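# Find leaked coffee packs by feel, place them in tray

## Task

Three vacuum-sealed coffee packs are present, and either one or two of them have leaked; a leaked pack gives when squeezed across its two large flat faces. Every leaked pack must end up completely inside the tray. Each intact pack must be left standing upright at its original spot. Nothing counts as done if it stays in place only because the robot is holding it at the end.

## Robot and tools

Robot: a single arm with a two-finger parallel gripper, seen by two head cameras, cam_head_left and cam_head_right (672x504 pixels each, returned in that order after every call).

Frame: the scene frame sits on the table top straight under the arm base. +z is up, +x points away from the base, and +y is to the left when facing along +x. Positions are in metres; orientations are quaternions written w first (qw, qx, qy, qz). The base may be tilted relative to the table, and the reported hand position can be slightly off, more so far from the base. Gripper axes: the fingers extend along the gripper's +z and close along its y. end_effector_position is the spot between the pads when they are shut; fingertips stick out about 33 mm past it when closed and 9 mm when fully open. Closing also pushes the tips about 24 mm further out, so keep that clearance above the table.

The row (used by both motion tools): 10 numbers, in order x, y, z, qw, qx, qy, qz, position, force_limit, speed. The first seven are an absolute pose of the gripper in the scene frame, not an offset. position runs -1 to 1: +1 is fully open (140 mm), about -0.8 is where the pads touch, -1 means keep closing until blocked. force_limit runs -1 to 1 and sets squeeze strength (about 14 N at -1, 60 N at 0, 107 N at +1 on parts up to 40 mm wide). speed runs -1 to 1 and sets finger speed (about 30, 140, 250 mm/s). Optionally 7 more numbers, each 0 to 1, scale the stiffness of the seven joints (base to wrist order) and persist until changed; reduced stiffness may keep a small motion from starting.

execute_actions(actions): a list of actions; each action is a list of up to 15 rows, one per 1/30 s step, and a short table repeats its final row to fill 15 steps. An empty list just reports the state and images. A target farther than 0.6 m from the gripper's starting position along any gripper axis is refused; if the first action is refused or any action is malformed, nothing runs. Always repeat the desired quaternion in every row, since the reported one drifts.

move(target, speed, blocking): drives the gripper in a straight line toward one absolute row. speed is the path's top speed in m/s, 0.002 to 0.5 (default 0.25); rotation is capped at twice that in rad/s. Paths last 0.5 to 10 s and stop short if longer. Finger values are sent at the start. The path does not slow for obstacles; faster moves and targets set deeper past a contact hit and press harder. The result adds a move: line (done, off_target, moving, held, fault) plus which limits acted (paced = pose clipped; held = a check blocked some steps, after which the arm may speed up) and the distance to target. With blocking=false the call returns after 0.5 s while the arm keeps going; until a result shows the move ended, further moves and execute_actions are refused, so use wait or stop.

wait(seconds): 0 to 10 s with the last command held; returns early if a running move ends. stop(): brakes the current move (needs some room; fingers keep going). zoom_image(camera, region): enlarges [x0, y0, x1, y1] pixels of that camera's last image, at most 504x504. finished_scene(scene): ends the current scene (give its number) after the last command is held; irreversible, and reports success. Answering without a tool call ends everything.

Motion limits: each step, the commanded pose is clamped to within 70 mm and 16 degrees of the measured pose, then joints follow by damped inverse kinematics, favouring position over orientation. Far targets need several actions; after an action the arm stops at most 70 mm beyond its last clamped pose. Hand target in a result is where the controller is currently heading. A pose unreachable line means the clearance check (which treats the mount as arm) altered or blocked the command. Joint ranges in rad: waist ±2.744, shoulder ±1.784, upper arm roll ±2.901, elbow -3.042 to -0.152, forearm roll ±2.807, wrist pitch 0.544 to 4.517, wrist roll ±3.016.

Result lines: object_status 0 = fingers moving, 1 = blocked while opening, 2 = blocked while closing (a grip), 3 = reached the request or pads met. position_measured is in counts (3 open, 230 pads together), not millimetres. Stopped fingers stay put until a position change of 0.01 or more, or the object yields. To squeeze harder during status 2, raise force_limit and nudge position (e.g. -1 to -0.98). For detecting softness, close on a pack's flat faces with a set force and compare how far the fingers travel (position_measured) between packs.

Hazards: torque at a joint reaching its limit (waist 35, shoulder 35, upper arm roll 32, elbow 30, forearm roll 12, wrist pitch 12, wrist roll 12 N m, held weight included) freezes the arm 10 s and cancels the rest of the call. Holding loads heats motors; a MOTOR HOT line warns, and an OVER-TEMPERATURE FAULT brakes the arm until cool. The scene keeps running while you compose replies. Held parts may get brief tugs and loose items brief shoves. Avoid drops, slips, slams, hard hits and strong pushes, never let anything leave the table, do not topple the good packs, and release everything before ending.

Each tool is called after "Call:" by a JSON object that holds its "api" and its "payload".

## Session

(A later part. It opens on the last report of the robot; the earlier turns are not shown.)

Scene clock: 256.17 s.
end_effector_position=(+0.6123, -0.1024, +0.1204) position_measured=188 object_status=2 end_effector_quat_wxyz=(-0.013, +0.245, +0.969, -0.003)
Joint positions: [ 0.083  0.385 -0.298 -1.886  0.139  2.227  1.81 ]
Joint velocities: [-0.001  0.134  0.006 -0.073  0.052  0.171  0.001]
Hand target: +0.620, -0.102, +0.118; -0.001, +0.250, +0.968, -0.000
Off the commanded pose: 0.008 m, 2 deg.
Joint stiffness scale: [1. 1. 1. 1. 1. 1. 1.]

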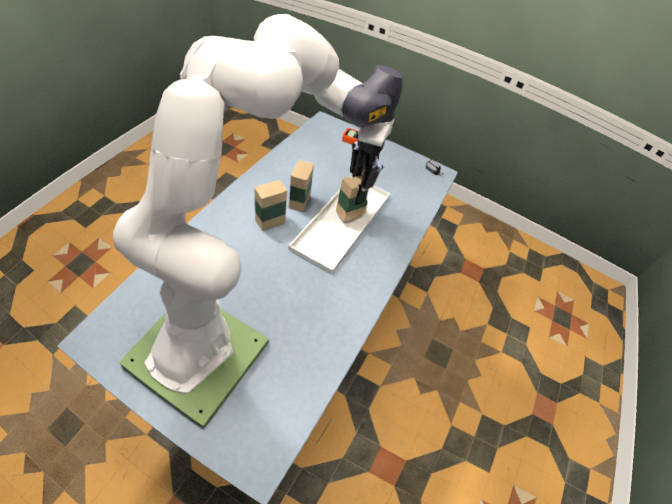

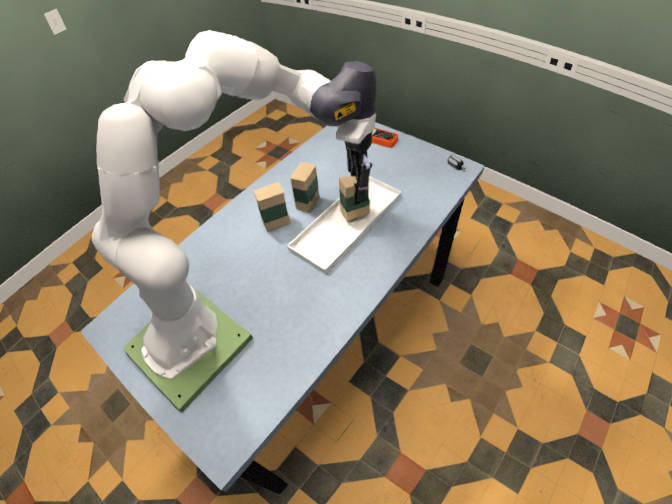

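Call:
{"api": "execute_actions", "payload": {"actions": []}}

Call:
{"api": "zoom_image", "payload": {"camera": "cam_head_left", "region": [310, 160, 400, 250]}}

Call:
{"api": "zoom_image", "payload": {"camera": "cam_head_right", "region": [310, 160, 400, 250]}}

Scene clock: 259.40 s.
end_effector_position=(+0.6177, -0.1034, +0.1160) position_measured=188 object_status=2 end_effector_quat_wxyz=(-0.004, +0.247, +0.969, -0.002)
Joint positions: [ 0.083  0.393 -0.298 -1.891  0.145  2.257  1.81 ]
Joint velocities: [-0.001 -0.001  0.    -0.001 -0.     0.001 -0.001]
Hand target: +0.620, -0.102, +0.118; -0.001, +0.250, +0.968, -0.000
Off the commanded pose: 0.003 m, 1 deg.
Joint stiffness scale: [1. 1. 1. 1. 1. 1. 1.]

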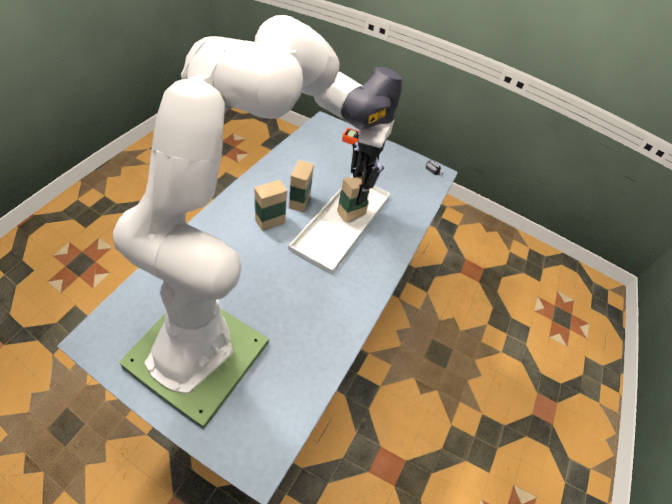

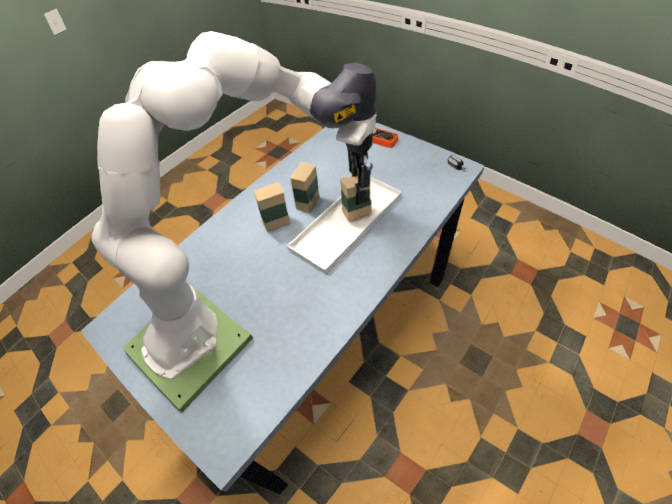

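Region (310, 160, 400, 250) of cam_head_left's 672x504 image, scaled by 5.600, with more detail than that image has.

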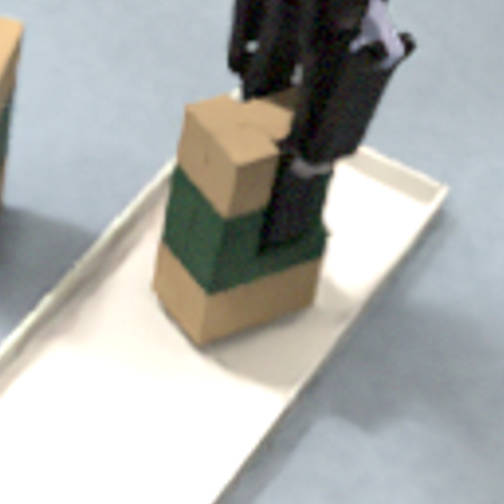

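Region (310, 160, 400, 250) of cam_head_right's 672x504 image, scaled by 5.600, with more detail than that image has.

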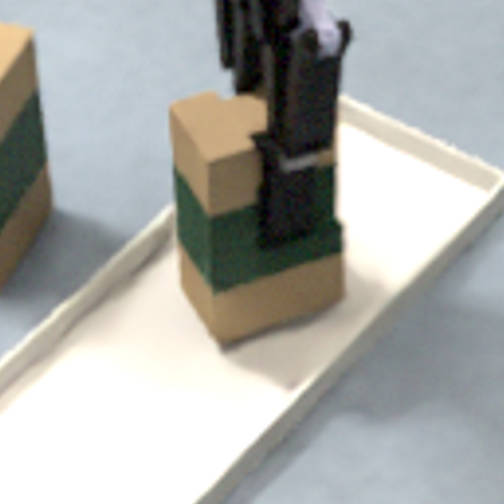

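Call:
{"api": "execute_actions", "payload": {"actions": [[[0.62,-0.102,0.1155,0,0.250,0.968,0,-1,0.3,-0.4],[0.62,-0.102,0.1135,0,0.250,0.968,0,-1,0.3,-0.4],[0.62,-0.102,0.1115,0,0.250,0.968,0,-1,0.3,-0.4],[0.62,-0.102,0.110,0,0.250,0.968,0,-1,0.3,-0.4],[0.62,-0.102,0.109,0,0.250,0.968,0,-1,0.3,-0.4],[0.62,-0.102,0.109,0,0.250,0.968,0,-1,0.3,-0.4],[0.62,-0.102,0.109,0,0.250,0.968,0,-1,0.3,-0.4],[0.62,-0.102,0.109,0,0.250,0.968,0,-1,0.3,-0.4],[0.62,-0.102,0.109,0,0.250,0.968,0,-1,0.3,-0.4],[0.62,-0.102,0.109,0,0.250,0.968,0,0.5,0.3,0.6],[0.62,-0.102,0.109,0,0.250,0.968,0,0.5,0.3,0.6],[0.62,-0.102,0.110,0,0.250,0.968,0,0.5,0.3,0.6],[0.62,-0.102,0.1127,0,0.250,0.968,0,0.5,0.3,0.6],[0.62,-0.102,0.1169,0,0.250,0.968,0,0.5,0.3,0.6],[0.62,-0.102,0.1224,0,0.250,0.968,0,0.5,0.3,0.6]],[[0.62,-0.102,0.129,0,0.250,0.968,0,0.5,0.3,0.6],[0.62,-0.102,0.1362,0,0.250,0.968,0,0.5,0.3,0.6],[0.62,-0.102,0.144,0,0.250,0.968,0,0.5,0.3,0.6],[0.62,-0.102,0.152,0,0.250,0.968,0,0.5,0.3,0.6],[0.6195,-0.1014,0.160,0,0.250,0.968,0,0.5,0.3,0.6],[0.6179,-0.0998,0.1678,0,0.250,0.968,0,0.5,0.3,0.6],[0.6153,-0.0971,0.175,0,0.250,0.968,0,0.5,0.3,0.6],[0.6119,-0.0935,0.1816,0,0.250,0.968,0,0.5,0.3,0.6],[0.6076,-0.0891,0.1871,0,0.250,0.968,0,0.5,0.3,0.6],[0.6026,-0.0838,0.1913,0,0.250,0.968,0,0.5,0.3,0.6],[0.5968,-0.0778,0.194,0,0.250,0.968,0,0.5,0.3,0.6],[0.5905,-0.0713,0.195,0,0.250,0.968,0,0.5,0.3,0.6],[0.5835,-0.064,0.195,0,0.250,0.968,0,0.5,0.3,0.6],[0.5762,-0.0563,0.195,0,0.250,0.968,0,0.5,0.3,0.6],[0.5684,-0.0482,0.195,0,0.250,0.968,0,0.5,0.3,0.6]],[[0.5603,-0.0397,0.195,0,0.250,0.968,0,0.5,0.3,0.6],[0.5518,-0.0309,0.195,0,0.250,0.968,0,0.5,0.3,0.6],[0.5431,-0.0218,0.195,0,0.250,0.968,0,0.5,0.3,0.6],[0.5344,-0.0128,0.195,0,0.250,0.968,0,0.5,0.3,0.6],[0.5255,-0.0035,0.195,0,0.250,0.968,0,0.5,0.3,0.6],[0.5166,0.0058,0.195,0,0.250,0.968,0,0.5,0.3,0.6],[0.5079,0.0148,0.195,0,0.250,0.968,0,0.5,0.3,0.6],[0.4992,0.0239,0.195,0,0.250,0.968,0,0.5,0.3,0.6],[0.4907,0.0327,0.195,0,0.250,0.968,0,0.5,0.3,0.6],[0.4826,0.0412,0.195,0,0.250,0.968,0,0.5,0.3,0.6],[0.4748,0.0493,0.195,0,0.250,0.968,0,0.5,0.3,0.6],[0.4675,0.057,0.195,0,0.250,0.968,0,0.5,0.3,0.6],[0.4605,0.0643,0.195,0,0.250,0.968,0,0.5,0.3,0.6],[0.4542,0.0708,0.1942,0,0.250,0.968,0,0.5,0.3,0.6],[0.4484,0.0769,0.1919,0,0.250,0.968,0,0.5,0.3,0.6]],[[0.4435,0.082,0.1884,0,0.250,0.968,0,0.5,0.3,0.6],[0.4391,0.0865,0.1838,0,0.250,0.968,0,0.5,0.3,0.6],[0.4357,0.0901,0.1783,0,0.250,0.968,0,0.5,0.3,0.6],[0.4331,0.0928,0.1721,0,0.250,0.968,0,0.5,0.3,0.6],[0.4316,0.0944,0.1655,0,0.250,0.968,0,0.5,0.3,0.6],[0.431,0.095,0.1585,0,0.250,0.968,0,0.5,0.3,0.6],[0.431,0.095,0.1515,0,0.250,0.968,0,0.5,0.3,0.6],[0.431,0.095,0.1445,0,0.250,0.968,0,0.5,0.3,0.6],[0.431,0.095,0.1379,0,0.250,0.968,0,0.5,0.3,0.6],[0.431,0.095,0.1317,0,0.250,0.968,0,0.5,0.3,0.6],[0.431,0.095,0.1262,0,0.250,0.968,0,0.5,0.3,0.6],[0.431,0.095,0.1216,0,0.250,0.968,0,0.5,0.3,0.6],[0.431,0.095,0.1181,0,0.250,0.968,0,0.5,0.3,0.6],[0.431,0.095,0.1158,0,0.250,0.968,0,0.5,0.3,0.6],[0.431,0.095,0.115,0,0.250,0.968,0,0.5,0.3,0.6]]]}}

Scene clock: 305.97 s.
end_effector_position=(+0.4174, +0.0915, +0.1196) position_measured=66 object_status=3 end_effector_quat_wxyz=(-0.021, +0.224, +0.974, -0.007)
Joint positions: [ 0.296 -0.134 -0.111 -2.568 -0.012  2.395  2.243]
Joint velocities: [ 0.002  0.21   0.005 -0.088  0.008  0.333  0.142]
Hand target: +0.430, +0.095, +0.116; -0.002, +0.248, +0.969, +0.002
Off the commanded pose: 0.015 m, 4 deg.
Joint stiffness scale: [1. 1. 1. 1. 1. 1. 1.]

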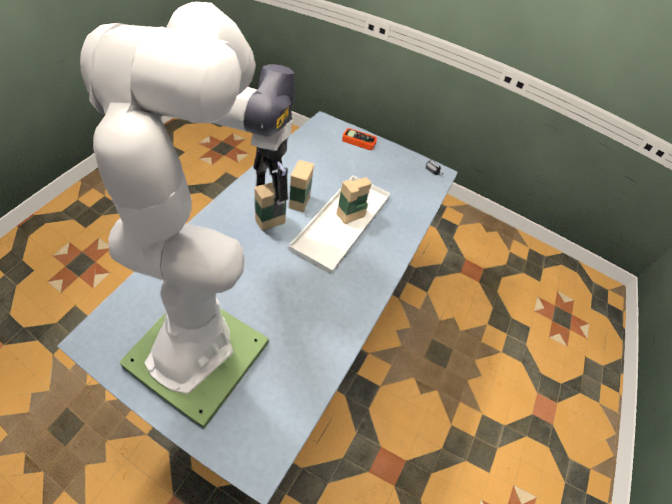

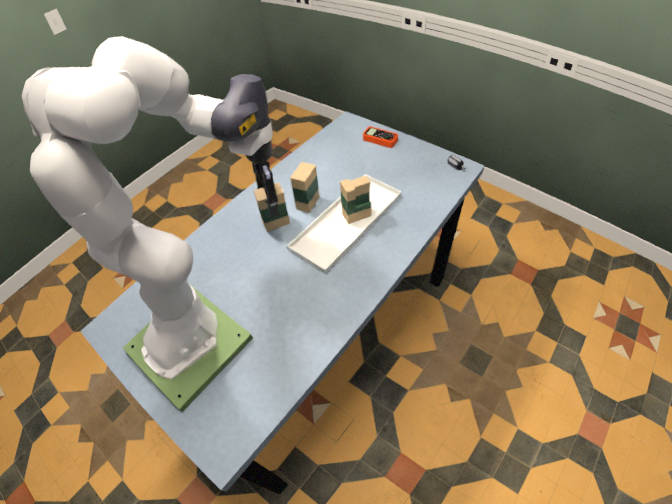

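Call:
{"api": "execute_actions", "payload": {"actions": []}}

Call:
{"api": "zoom_image", "payload": {"camera": "cam_head_left", "region": [235, 140, 325, 240]}}

Call:
{"api": "zoom_image", "payload": {"camera": "cam_head_right", "region": [235, 140, 325, 240]}}

Call:
{"api": "zoom_image", "payload": {"camera": "cam_head_left", "region": [280, 150, 410, 280]}}

Scene clock: 309.97 s.
end_effector_position=(+0.4301, +0.0944, +0.1175) position_measured=66 object_status=3 end_effector_quat_wxyz=(-0.002, +0.245, +0.969, +0.002)
Joint positions: [ 0.296 -0.122 -0.111 -2.573 -0.011  2.452  2.286]
Joint velocities: [ 0.     0.    -0.    -0.001 -0.001  0.     0.   ]
Hand target: +0.430, +0.095, +0.116; -0.002, +0.248, +0.969, +0.002
Off the commanded pose: 0.003 m, 1 deg.
Joint stiffness scale: [1. 1. 1. 1. 1. 1. 1.]

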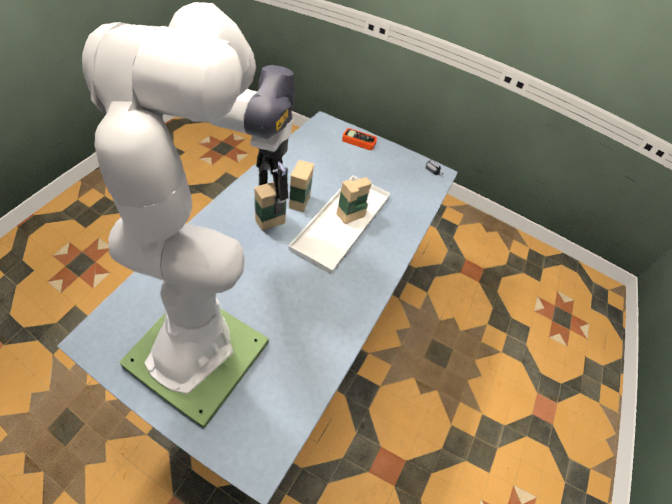

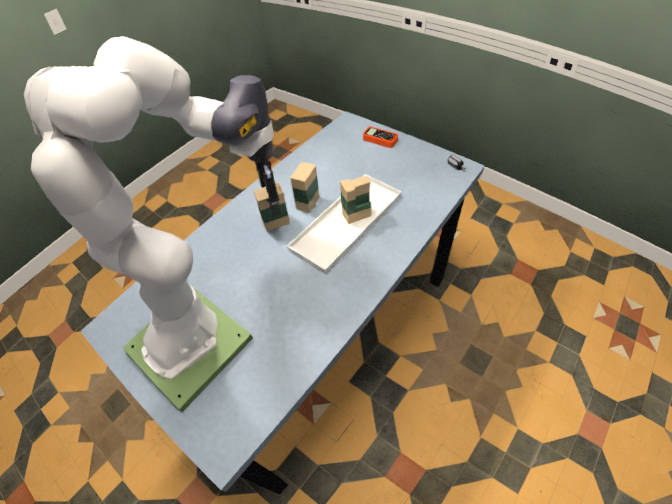

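Region (235, 140, 325, 240) of cam_head_left's 672x504 image, scaled by 5.040, with more detail than that image has; it fills the left 454 columns of this view, and the rest is white.

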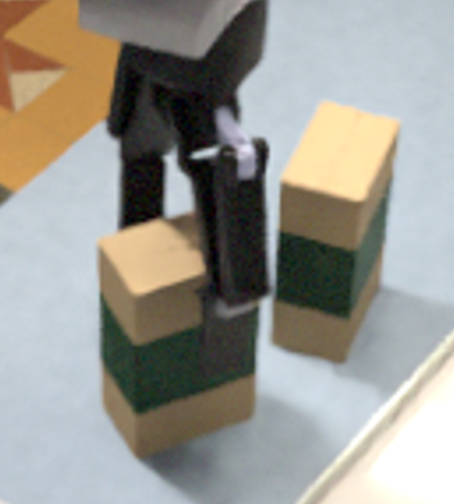

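Region (235, 140, 325, 240) of cam_head_right's 672x504 image, scaled by 5.040, with more detail than that image has; it fills the left 454 columns of this view, and the rest is white.

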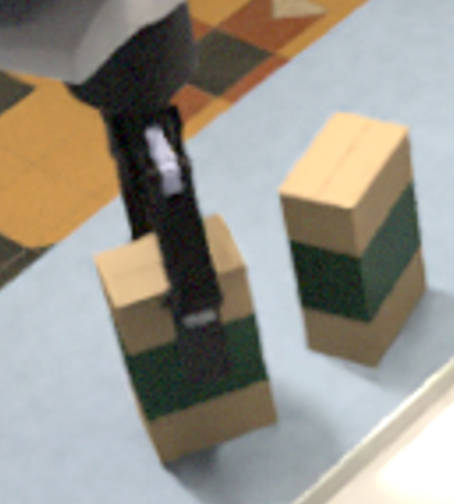

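Region (280, 150, 410, 280) of cam_head_left's 672x504 image, scaled by 3.877, with more detail than that image has.

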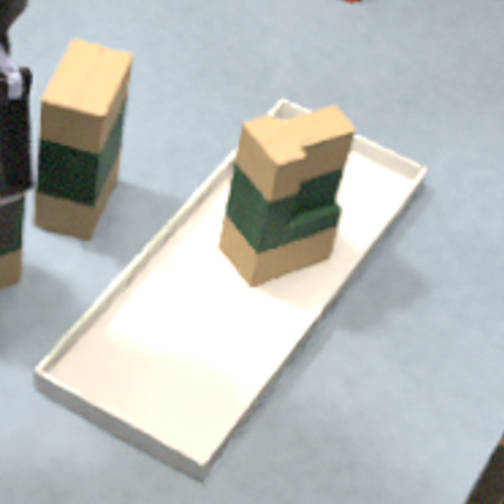

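Call:
{"api": "execute_actions", "payload": {"actions": [[[0.431,0.0955,0.114,0,0.250,0.968,0,0.1,0.3,0],[0.4312,0.096,0.112,0,0.250,0.968,0,0.1,0.3,0],[0.4315,0.0965,0.110,0,0.250,0.968,0,0.1,0.3,0],[0.4318,0.097,0.108,0,0.250,0.968,0,0.1,0.3,0],[0.432,0.0975,0.106,0,0.250,0.968,0,0.1,0.3,0],[0.432,0.098,0.104,0,0.250,0.968,0,0.1,0.3,0],[0.432,0.098,0.102,0,0.250,0.968,0,0.1,0.3,0],[0.432,0.098,0.101,0,0.250,0.968,0,0.1,0.3,0],[0.432,0.098,0.100,0,0.250,0.968,0,0.1,0.3,0],[0.432,0.098,0.100,0,0.250,0.968,0,-1,0.3,-0.4]],[[0.432,0.098,0.100,0,0.250,0.968,0,-1,0.3,-0.4]]]}}

Call:
{"api": "zoom_image", "payload": {"camera": "cam_head_left", "region": [235, 140, 325, 240]}}

Call:
{"api": "zoom_image", "payload": {"camera": "cam_head_right", "region": [235, 140, 325, 240]}}

Scene clock: 325.20 s.
end_effector_position=(+0.4327, +0.0973, +0.1021) position_measured=188 object_status=2 end_effector_quat_wxyz=(+0.000, +0.247, +0.969, +0.000)
Joint positions: [ 0.301 -0.08  -0.108 -2.576 -0.011  2.5    2.299]
Joint velocities: [ 0.001 -0.     0.001  0.001  0.001  0.     0.   ]
Hand target: +0.432, +0.098, +0.100; -0.000, +0.250, +0.968, +0.000
Off the commanded pose: 0.002 m, 0 deg.
Joint stiffness scale: [1. 1. 1. 1. 1. 1. 1.]

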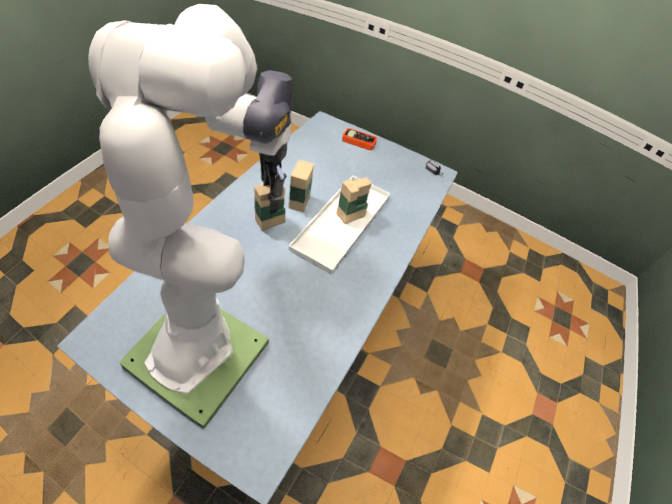

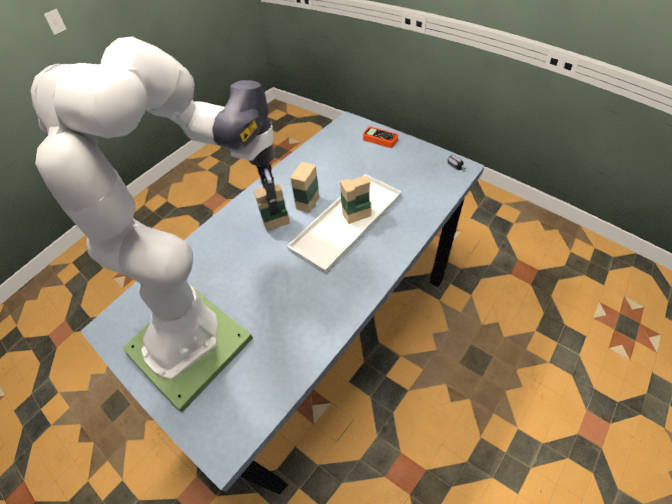

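Region (235, 140, 325, 240) of cam_head_left's 672x504 image, scaled by 5.040, with more detail than that image has; it fills the left 454 columns of this view, and the rest is white.

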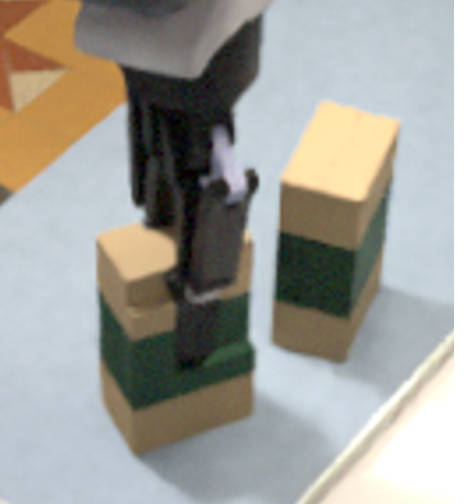

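Region (235, 140, 325, 240) of cam_head_right's 672x504 image, scaled by 5.040, with more detail than that image has; it fills the left 454 columns of this view, and the rest is white.

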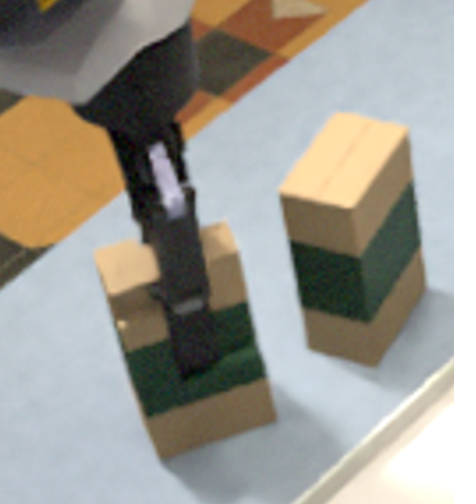

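Call:
{"api": "execute_actions", "payload": {"actions": []}}

Scene clock: 338.00 s.
end_effector_position=(+0.4327, +0.0973, +0.1021) position_measured=188 object_status=2 end_effector_quat_wxyz=(+0.000, +0.248, +0.969, +0.000)
Joint positions: [ 0.301 -0.08  -0.108 -2.576 -0.011  2.5    2.299]
Joint velocities: [-0.001 -0.001 -0.001 -0.002 -0.    -0.    -0.001]
Hand target: +0.432, +0.098, +0.100; -0.000, +0.250, +0.968, +0.000
Off the commanded pose: 0.002 m, 0 deg.
Joint stiffness scale: [1. 1. 1. 1. 1. 1. 1.]

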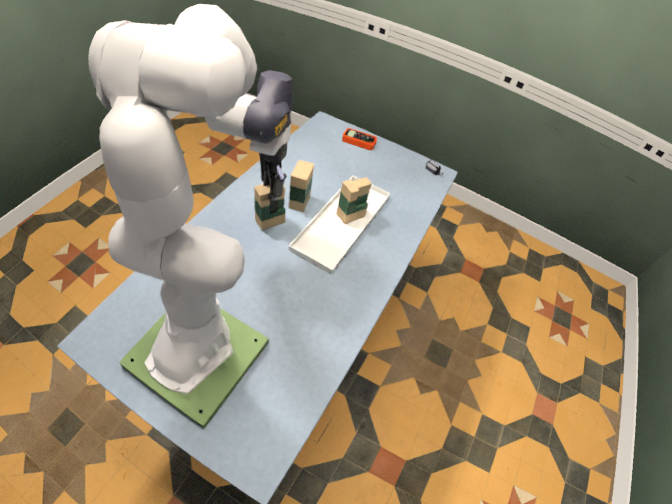

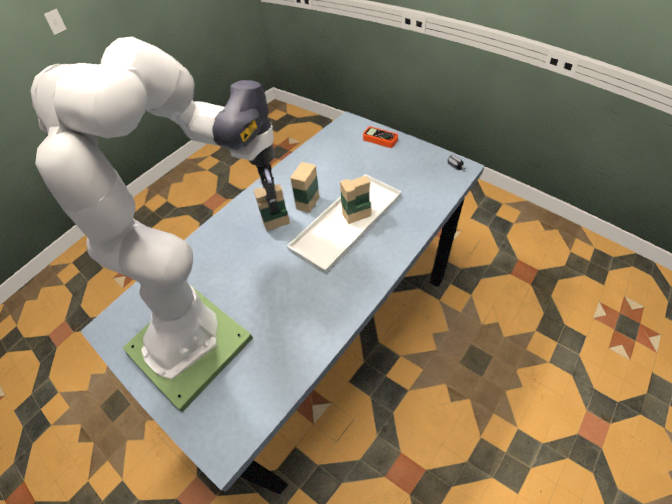

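Call:
{"api": "zoom_image", "payload": {"camera": "cam_head_left", "region": [240, 130, 420, 280]}}

Region (240, 130, 420, 280) of cam_head_left's 672x504 image, scaled by 2.800, with more detail than that image has.

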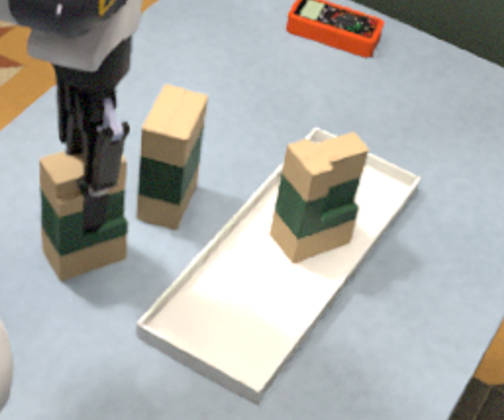

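Call:
{"api": "execute_actions", "payload": {"actions": [[[0.432,0.098,0.1007,0,0.250,0.968,0,-1,0.3,-0.4],[0.432,0.098,0.1028,0,0.250,0.968,0,-1,0.3,-0.4],[0.432,0.098,0.1060,0,0.250,0.968,0,-1,0.3,-0.4],[0.432,0.098,0.1102,0,0.250,0.968,0,-1,0.3,-0.4],[0.432,0.098,0.1150,0,0.250,0.968,0,-1,0.3,-0.4],[0.432,0.098,0.1204,0,0.250,0.968,0,-1,0.3,-0.4],[0.432,0.098,0.1261,0,0.250,0.968,0,-1,0.3,-0.4],[0.432,0.098,0.1319,0,0.250,0.968,0,-1,0.3,-0.4],[0.432,0.098,0.1376,0,0.250,0.968,0,-1,0.3,-0.4],[0.432,0.098,0.1430,0,0.250,0.968,0,-1,0.3,-0.4],[0.432,0.098,0.1478,0,0.250,0.968,0,-1,0.3,-0.4],[0.432,0.098,0.1520,0,0.250,0.968,0,-1,0.3,-0.4],[0.432,0.098,0.1552,0,0.250,0.968,0,-1,0.3,-0.4],[0.432,0.097,0.1573,0,0.250,0.968,0,-1,0.3,-0.4],[0.432,0.096,0.158,0,0.250,0.968,0,-1,0.3,-0.4]],[[0.4321,0.0950,0.158,0,0.250,0.968,0,-1,0.3,-0.4],[0.4324,0.0935,0.158,0,0.250,0.968,0,-1,0.3,-0.4],[0.4329,0.0904,0.158,0,0.250,0.968,0,-1,0.3,-0.4],[0.4336,0.0863,0.158,0,0.250,0.968,0,-1,0.3,-0.4],[0.4344,0.0813,0.158,0,0.250,0.968,0,-1,0.3,-0.4],[0.4354,0.0753,0.158,0,0.250,0.968,0,-1,0.3,-0.4],[0.4366,0.0686,0.158,0,0.250,0.968,0,-1,0.3,-0.4],[0.4378,0.0611,0.158,0,0.250,0.968,0,-1,0.3,-0.4],[0.4391,0.0530,0.158,0,0.250,0.968,0,-1,0.3,-0.4],[0.4406,0.0444,0.158,0,0.250,0.968,0,-1,0.3,-0.4],[0.4421,0.0353,0.158,0,0.250,0.968,0,-1,0.3,-0.4],[0.4436,0.0260,0.158,0,0.250,0.968,0,-1,0.3,-0.4],[0.4452,0.0163,0.158,0,0.250,0.968,0,-1,0.3,-0.4],[0.4469,0.0064,0.158,0,0.250,0.968,0,-1,0.3,-0.4],[0.4485,-0.0035,0.158,0,0.250,0.968,0,-1,0.3,-0.4]],[[0.4502,-0.0134,0.158,0,0.250,0.968,0,-1,0.3,-0.4],[0.4518,-0.0233,0.158,0,0.250,0.968,0,-1,0.3,-0.4],[0.4534,-0.0329,0.158,0,0.250,0.968,0,-1,0.3,-0.4],[0.4549,-0.0423,0.158,0,0.250,0.968,0,-1,0.3,-0.4],[0.4564,-0.0514,0.158,0,0.250,0.968,0,-1,0.3,-0.4],[0.4579,-0.0600,0.158,0,0.250,0.968,0,-1,0.3,-0.4],[0.4592,-0.0681,0.158,0,0.250,0.968,0,-1,0.3,-0.4],[0.4604,-0.0755,0.158,0,0.250,0.968,0,-1,0.3,-0.4],[0.4616,-0.0823,0.158,0,0.250,0.968,0,-1,0.3,-0.4],[0.4626,-0.0882,0.1575,0,0.250,0.968,0,-1,0.3,-0.4],[0.4634,-0.0933,0.1565,0,0.250,0.968,0,-1,0.3,-0.4],[0.4641,-0.0974,0.1550,0,0.250,0.968,0,-1,0.3,-0.4],[0.4646,-0.1005,0.1530,0,0.250,0.968,0,-1,0.3,-0.4],[0.4649,-0.1024,0.1500,0,0.250,0.968,0,-1,0.3,-0.4],[0.465,-0.103,0.1465,0,0.250,0.968,0,-1,0.3,-0.4]],[[0.465,-0.103,0.1425,0,0.250,0.968,0,-1,0.3,-0.4],[0.465,-0.103,0.1385,0,0.250,0.968,0,-1,0.3,-0.4],[0.465,-0.103,0.1345,0,0.250,0.968,0,-1,0.3,-0.4],[0.465,-0.103,0.1305,0,0.250,0.968,0,-1,0.3,-0.4],[0.465,-0.103,0.1268,0,0.250,0.968,0,-1,0.3,-0.4],[0.465,-0.103,0.1235,0,0.250,0.968,0,-1,0.3,-0.4],[0.465,-0.103,0.1205,0,0.250,0.968,0,-1,0.3,-0.4],[0.465,-0.103,0.1180,0,0.250,0.968,0,-1,0.3,-0.4],[0.465,-0.103,0.1160,0,0.250,0.968,0,-1,0.3,-0.4],[0.465,-0.103,0.1147,0,0.250,0.968,0,-1,0.3,-0.4],[0.465,-0.103,0.114,0,0.250,0.968,0,-1,0.3,-0.4]]]}}

Scene clock: 378.73 s.
end_effector_position=(+0.4597, -0.1014, +0.1129) position_measured=188 object_status=2 end_effector_quat_wxyz=(-0.008, +0.267, +0.964, -0.003)
Joint positions: [ 0.143 -0.018 -0.386 -2.459 -0.015  2.427  1.907]
Joint velocities: [-0.001  0.012 -0.002  0.     0.045  0.078 -0.123]
Hand target: +0.465, -0.103, +0.114; -0.000, +0.250, +0.968, -0.000
Off the commanded pose: 0.006 m, 2 deg.
Joint stiffness scale: [1. 1. 1. 1. 1. 1. 1.]

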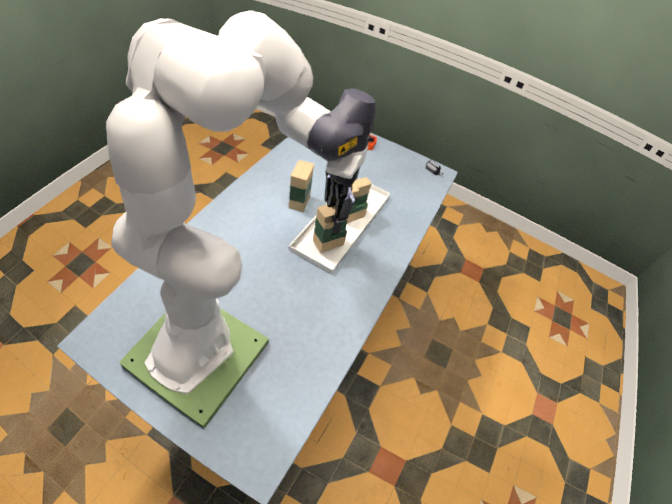

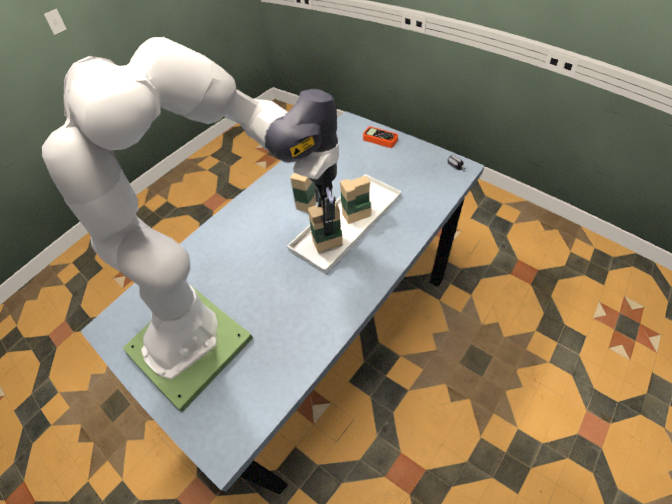

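Call:
{"api": "execute_actions", "payload": {"actions": []}}

Call:
{"api": "zoom_image", "payload": {"camera": "cam_head_left", "region": [260, 140, 420, 280]}}

Call:
{"api": "zoom_image", "payload": {"camera": "cam_head_right", "region": [260, 140, 420, 280]}}

Scene clock: 384.27 s.
end_effector_position=(+0.4639, -0.1015, +0.1139) position_measured=188 object_status=2 end_effector_quat_wxyz=(-0.002, +0.251, +0.968, -0.001)
Joint positions: [ 0.143 -0.018 -0.386 -2.459 -0.01   2.44   1.869]
Joint velocities: [-0.     0.002 -0.    -0.     0.     0.001 -0.001]
Hand target: +0.465, -0.103, +0.114; -0.000, +0.250, +0.968, -0.000
Off the commanded pose: 0.002 m, 0 deg.
Joint stiffness scale: [1. 1. 1. 1. 1. 1. 1.]

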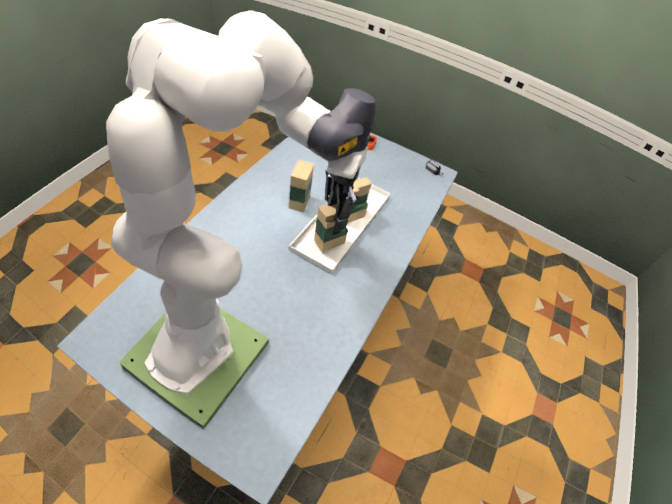

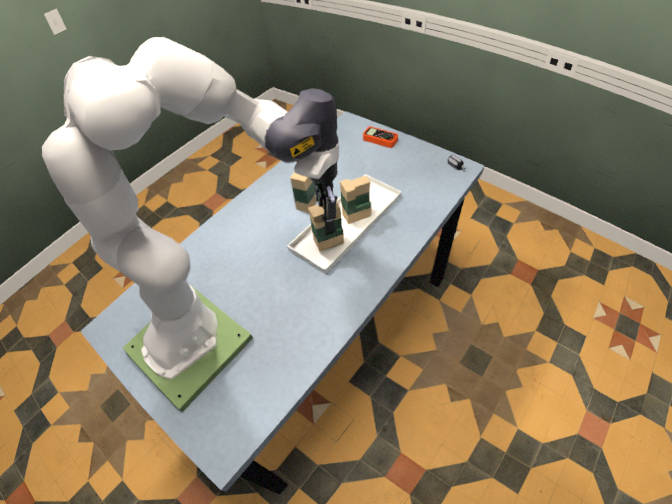

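Region (260, 140, 420, 280) of cam_head_left's 672x504 image, scaled by 3.150, with more detail than that image has; it fills the top 441 rows of this view, and the rest is white.

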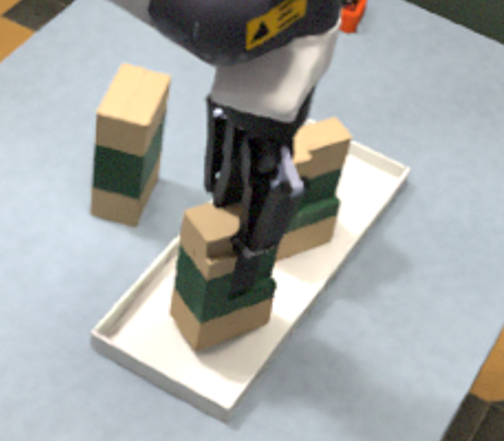

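Region (260, 140, 420, 280) of cam_head_right's 672x504 image, scaled by 3.150, with more detail than that image has; it fills the top 441 rows of this view, and the rest is white.

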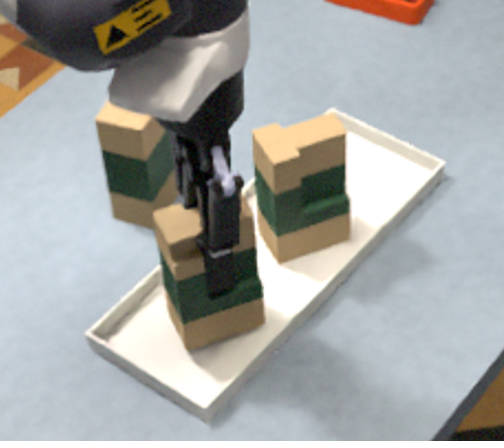

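Call:
{"api": "execute_actions", "payload": {"actions": [[[0.465,-0.103,0.1135,0,0.250,0.968,0,-1,0.3,-0.4],[0.465,-0.103,0.1125,0,0.250,0.968,0,-1,0.3,-0.4],[0.465,-0.103,0.1112,0,0.250,0.968,0,-1,0.3,-0.4],[0.465,-0.103,0.1098,0,0.250,0.968,0,-1,0.3,-0.4],[0.465,-0.103,0.1084,0,0.250,0.968,0,-1,0.3,-0.4],[0.465,-0.103,0.1072,0,0.250,0.968,0,-1,0.3,-0.4],[0.465,-0.103,0.1062,0,0.250,0.968,0,-1,0.3,-0.4],[0.465,-0.103,0.1056,0,0.250,0.968,0,-1,0.3,-0.4],[0.465,-0.103,0.1055,0,0.250,0.968,0,-1,0.3,-0.4],[0.465,-0.103,0.1055,0,0.250,0.968,0,-1,0.3,-0.4],[0.465,-0.103,0.1055,0,0.250,0.968,0,-1,0.3,-0.4],[0.465,-0.103,0.1055,0,0.250,0.968,0,-1,0.3,-0.4],[0.465,-0.103,0.1055,0,0.250,0.968,0,-1,0.3,-0.4],[0.465,-0.103,0.1055,0,0.250,0.968,0,0.5,0.3,0.6],[0.465,-0.103,0.1055,0,0.250,0.968,0,0.5,0.3,0.6]],[[0.465,-0.103,0.1055,0,0.250,0.968,0,0.5,0.3,0.6]]]}}

Scene clock: 394.30 s.
end_effector_position=(+0.4647, -0.1018, +0.1057) position_measured=66 object_status=0 end_effector_quat_wxyz=(-0.001, +0.251, +0.968, -0.001)
Joint positions: [ 0.143  0.001 -0.386 -2.464  0.002  2.465  1.859]
Joint velocities: [ 0.001 -0.001  0.001  0.    -0.001  0.001 -0.002]
Hand target: +0.465, -0.103, +0.106; -0.000, +0.250, +0.968, -0.000
Off the commanded pose: 0.001 m, 0 deg.
Joint stiffness scale: [1. 1. 1. 1. 1. 1. 1.]

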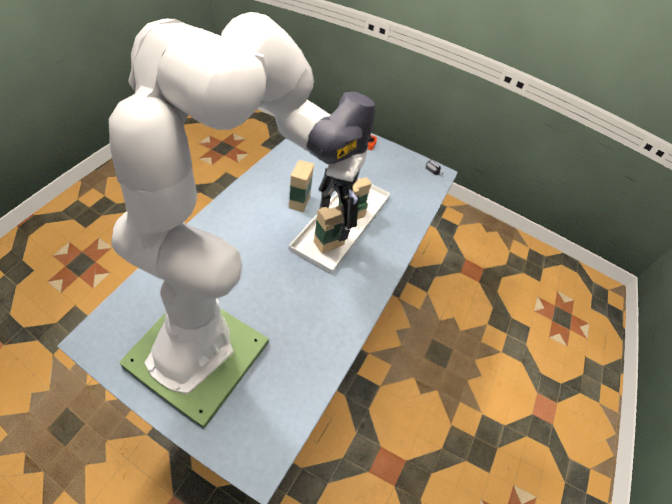

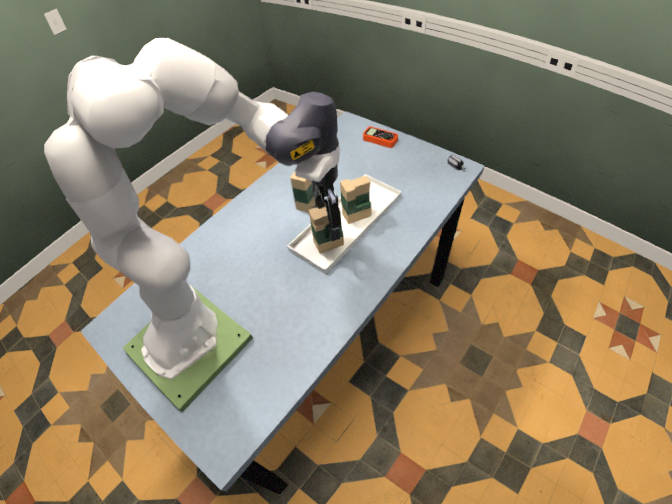

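Call:
{"api": "execute_actions", "payload": {"actions": [[[0.465,-0.103,0.1066,0,0.250,0.968,0,0.5,0.3,0.6],[0.465,-0.103,0.1099,0,0.250,0.968,0,0.5,0.3,0.6],[0.465,-0.103,0.1149,0,0.250,0.968,0,0.5,0.3,0.6],[0.465,-0.103,0.1213,0,0.250,0.968,0,0.5,0.3,0.6],[0.465,-0.103,0.1288,0,0.250,0.968,0,0.5,0.3,0.6],[0.465,-0.103,0.1372,0,0.250,0.968,0,0.5,0.3,0.6],[0.465,-0.103,0.1460,0,0.250,0.968,0,0.5,0.3,0.6],[0.465,-0.103,0.1550,0,0.250,0.968,0,0.5,0.3,0.6],[0.465,-0.103,0.1638,0,0.250,0.968,0,0.5,0.3,0.6],[0.465,-0.103,0.1722,0,0.250,0.968,0,0.5,0.3,0.6],[0.465,-0.103,0.1797,0,0.250,0.968,0,0.5,0.3,0.6],[0.465,-0.103,0.1861,0,0.250,0.968,0,0.5,0.3,0.6],[0.465,-0.103,0.1911,0,0.250,0.968,0,0.5,0.3,0.6],[0.465,-0.103,0.1944,0,0.250,0.968,0,0.5,0.3,0.6],[0.465,-0.103,0.1955,0,0.250,0.968,0,0.5,0.3,0.6]]]}}

Call:
{"api": "execute_actions", "payload": {"actions": []}}

Call:
{"api": "zoom_image", "payload": {"camera": "cam_head_right", "region": [260, 140, 420, 280]}}

Call:
{"api": "zoom_image", "payload": {"camera": "cam_head_left", "region": [260, 140, 420, 280]}}

Scene clock: 406.77 s.
end_effector_position=(+0.4799, -0.1063, +0.1906) position_measured=66 object_status=3 end_effector_quat_wxyz=(+0.024, +0.242, +0.970, +0.004)
Joint positions: [ 0.138 -0.155 -0.383 -2.392 -0.065  2.297  1.886]
Joint velocities: [-0.01  -0.237  0.022  0.17  -0.096 -0.379  0.079]
Hand target: +0.465, -0.105, +0.195; +0.002, +0.251, +0.968, -0.002
Off the commanded pose: 0.016 m, 3 deg.
Joint stiffness scale: [1. 1. 1. 1. 1. 1. 1.]

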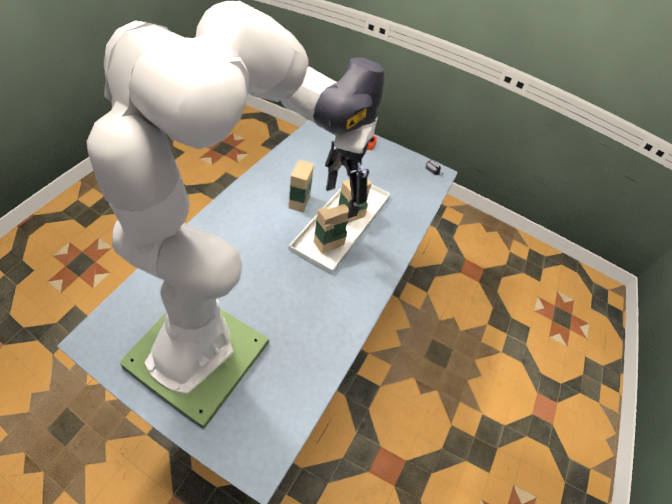

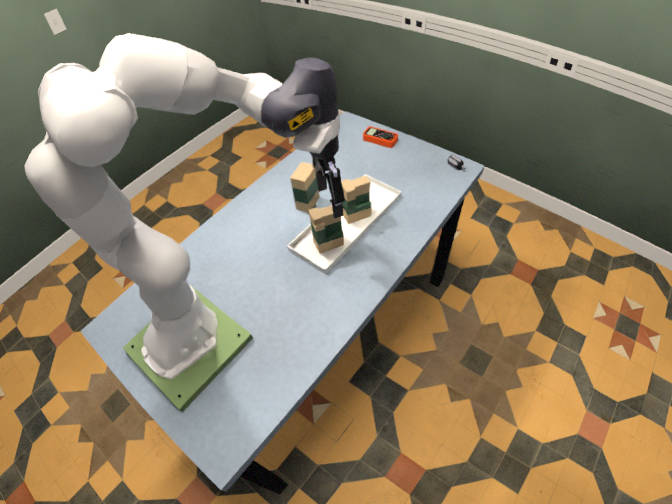

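Scene clock: 406.77 s.
end_effector_position=(+0.4799, -0.1063, +0.1906) position_measured=66 object_status=3 end_effector_quat_wxyz=(+0.024, +0.242, +0.970, +0.004)
Joint positions: [ 0.138 -0.155 -0.383 -2.392 -0.065  2.297  1.886]
Joint velocities: [-0.01  -0.237  0.022  0.17  -0.096 -0.379  0.079]
Hand target: +0.465, -0.105, +0.195; +0.002, +0.251, +0.968, -0.002
Off the commanded pose: 0.016 m, 3 deg.
Joint stiffness scale: [1. 1. 1. 1. 1. 1. 1.]

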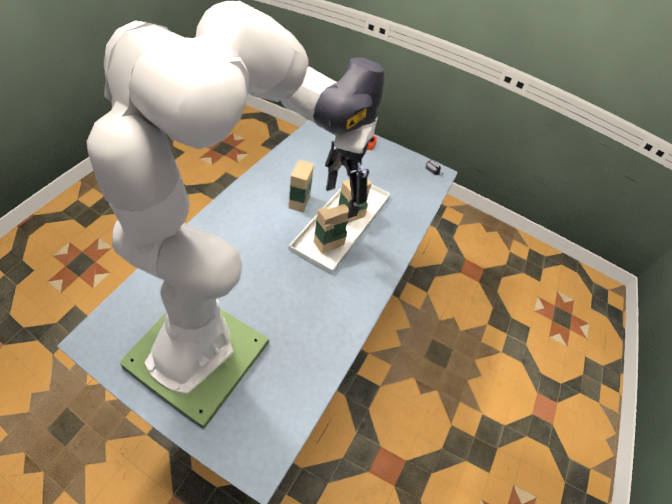

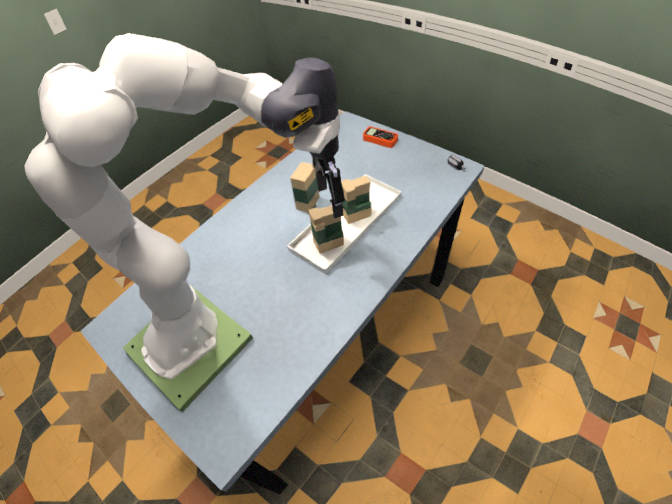

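Region (260, 140, 420, 280) of cam_head_right's 672x504 image, scaled by 3.150, with more detail than that image has; it fills the top 441 rows of this view, and the rest is white.

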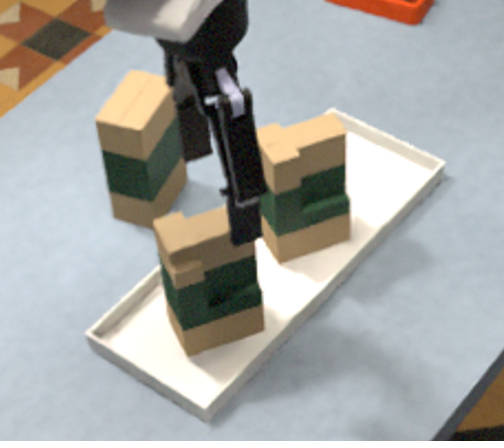

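Region (260, 140, 420, 280) of cam_head_left's 672x504 image, scaled by 3.150, with more detail than that image has; it fills the top 441 rows of this view, and the rest is white.

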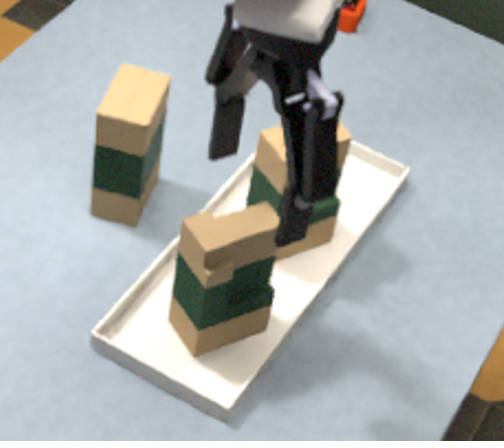

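Call:
{"api": "execute_actions", "payload": {"actions": []}}

Scene clock: 409.00 s.
end_effector_position=(+0.4655, -0.1049, +0.1941) position_measured=66 object_status=3 end_effector_quat_wxyz=(+0.002, +0.250, +0.968, -0.001)
Joint positions: [ 0.138 -0.168 -0.38  -2.383 -0.077  2.231  1.911]
Joint velocities: [ 0.001 -0.001  0.     0.001  0.002 -0.     0.001]
Hand target: +0.465, -0.105, +0.195; +0.002, +0.251, +0.968, -0.002
Off the commanded pose: 0.002 m, 0 deg.
Joint stiffness scale: [1. 1. 1. 1. 1. 1. 1.]

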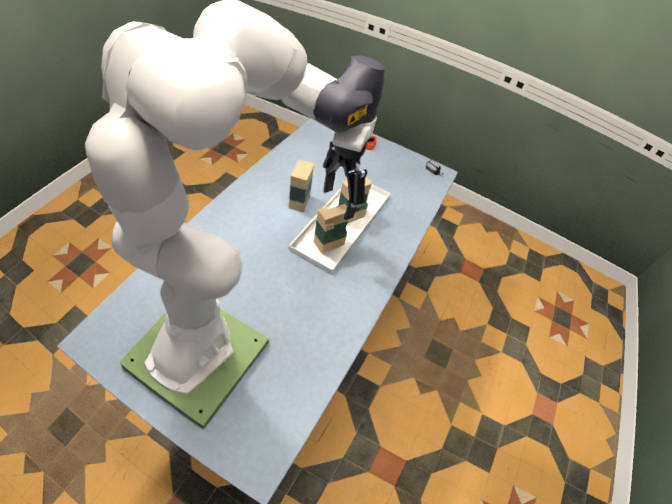

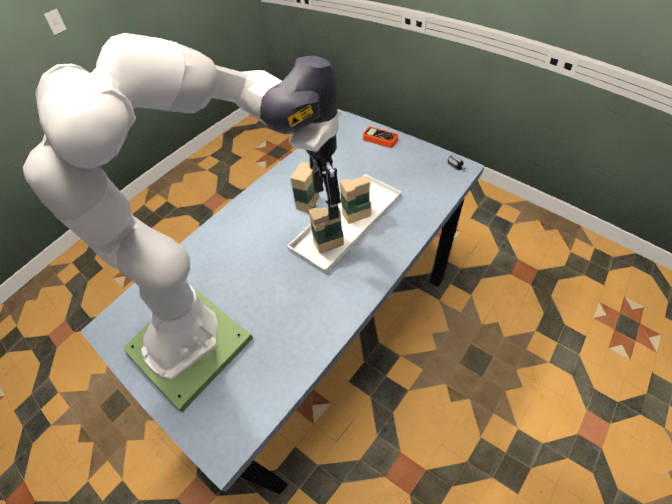

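Call:
{"api": "finished_scene", "payload": {"scene": 2}}

The scene is finished: the task was done.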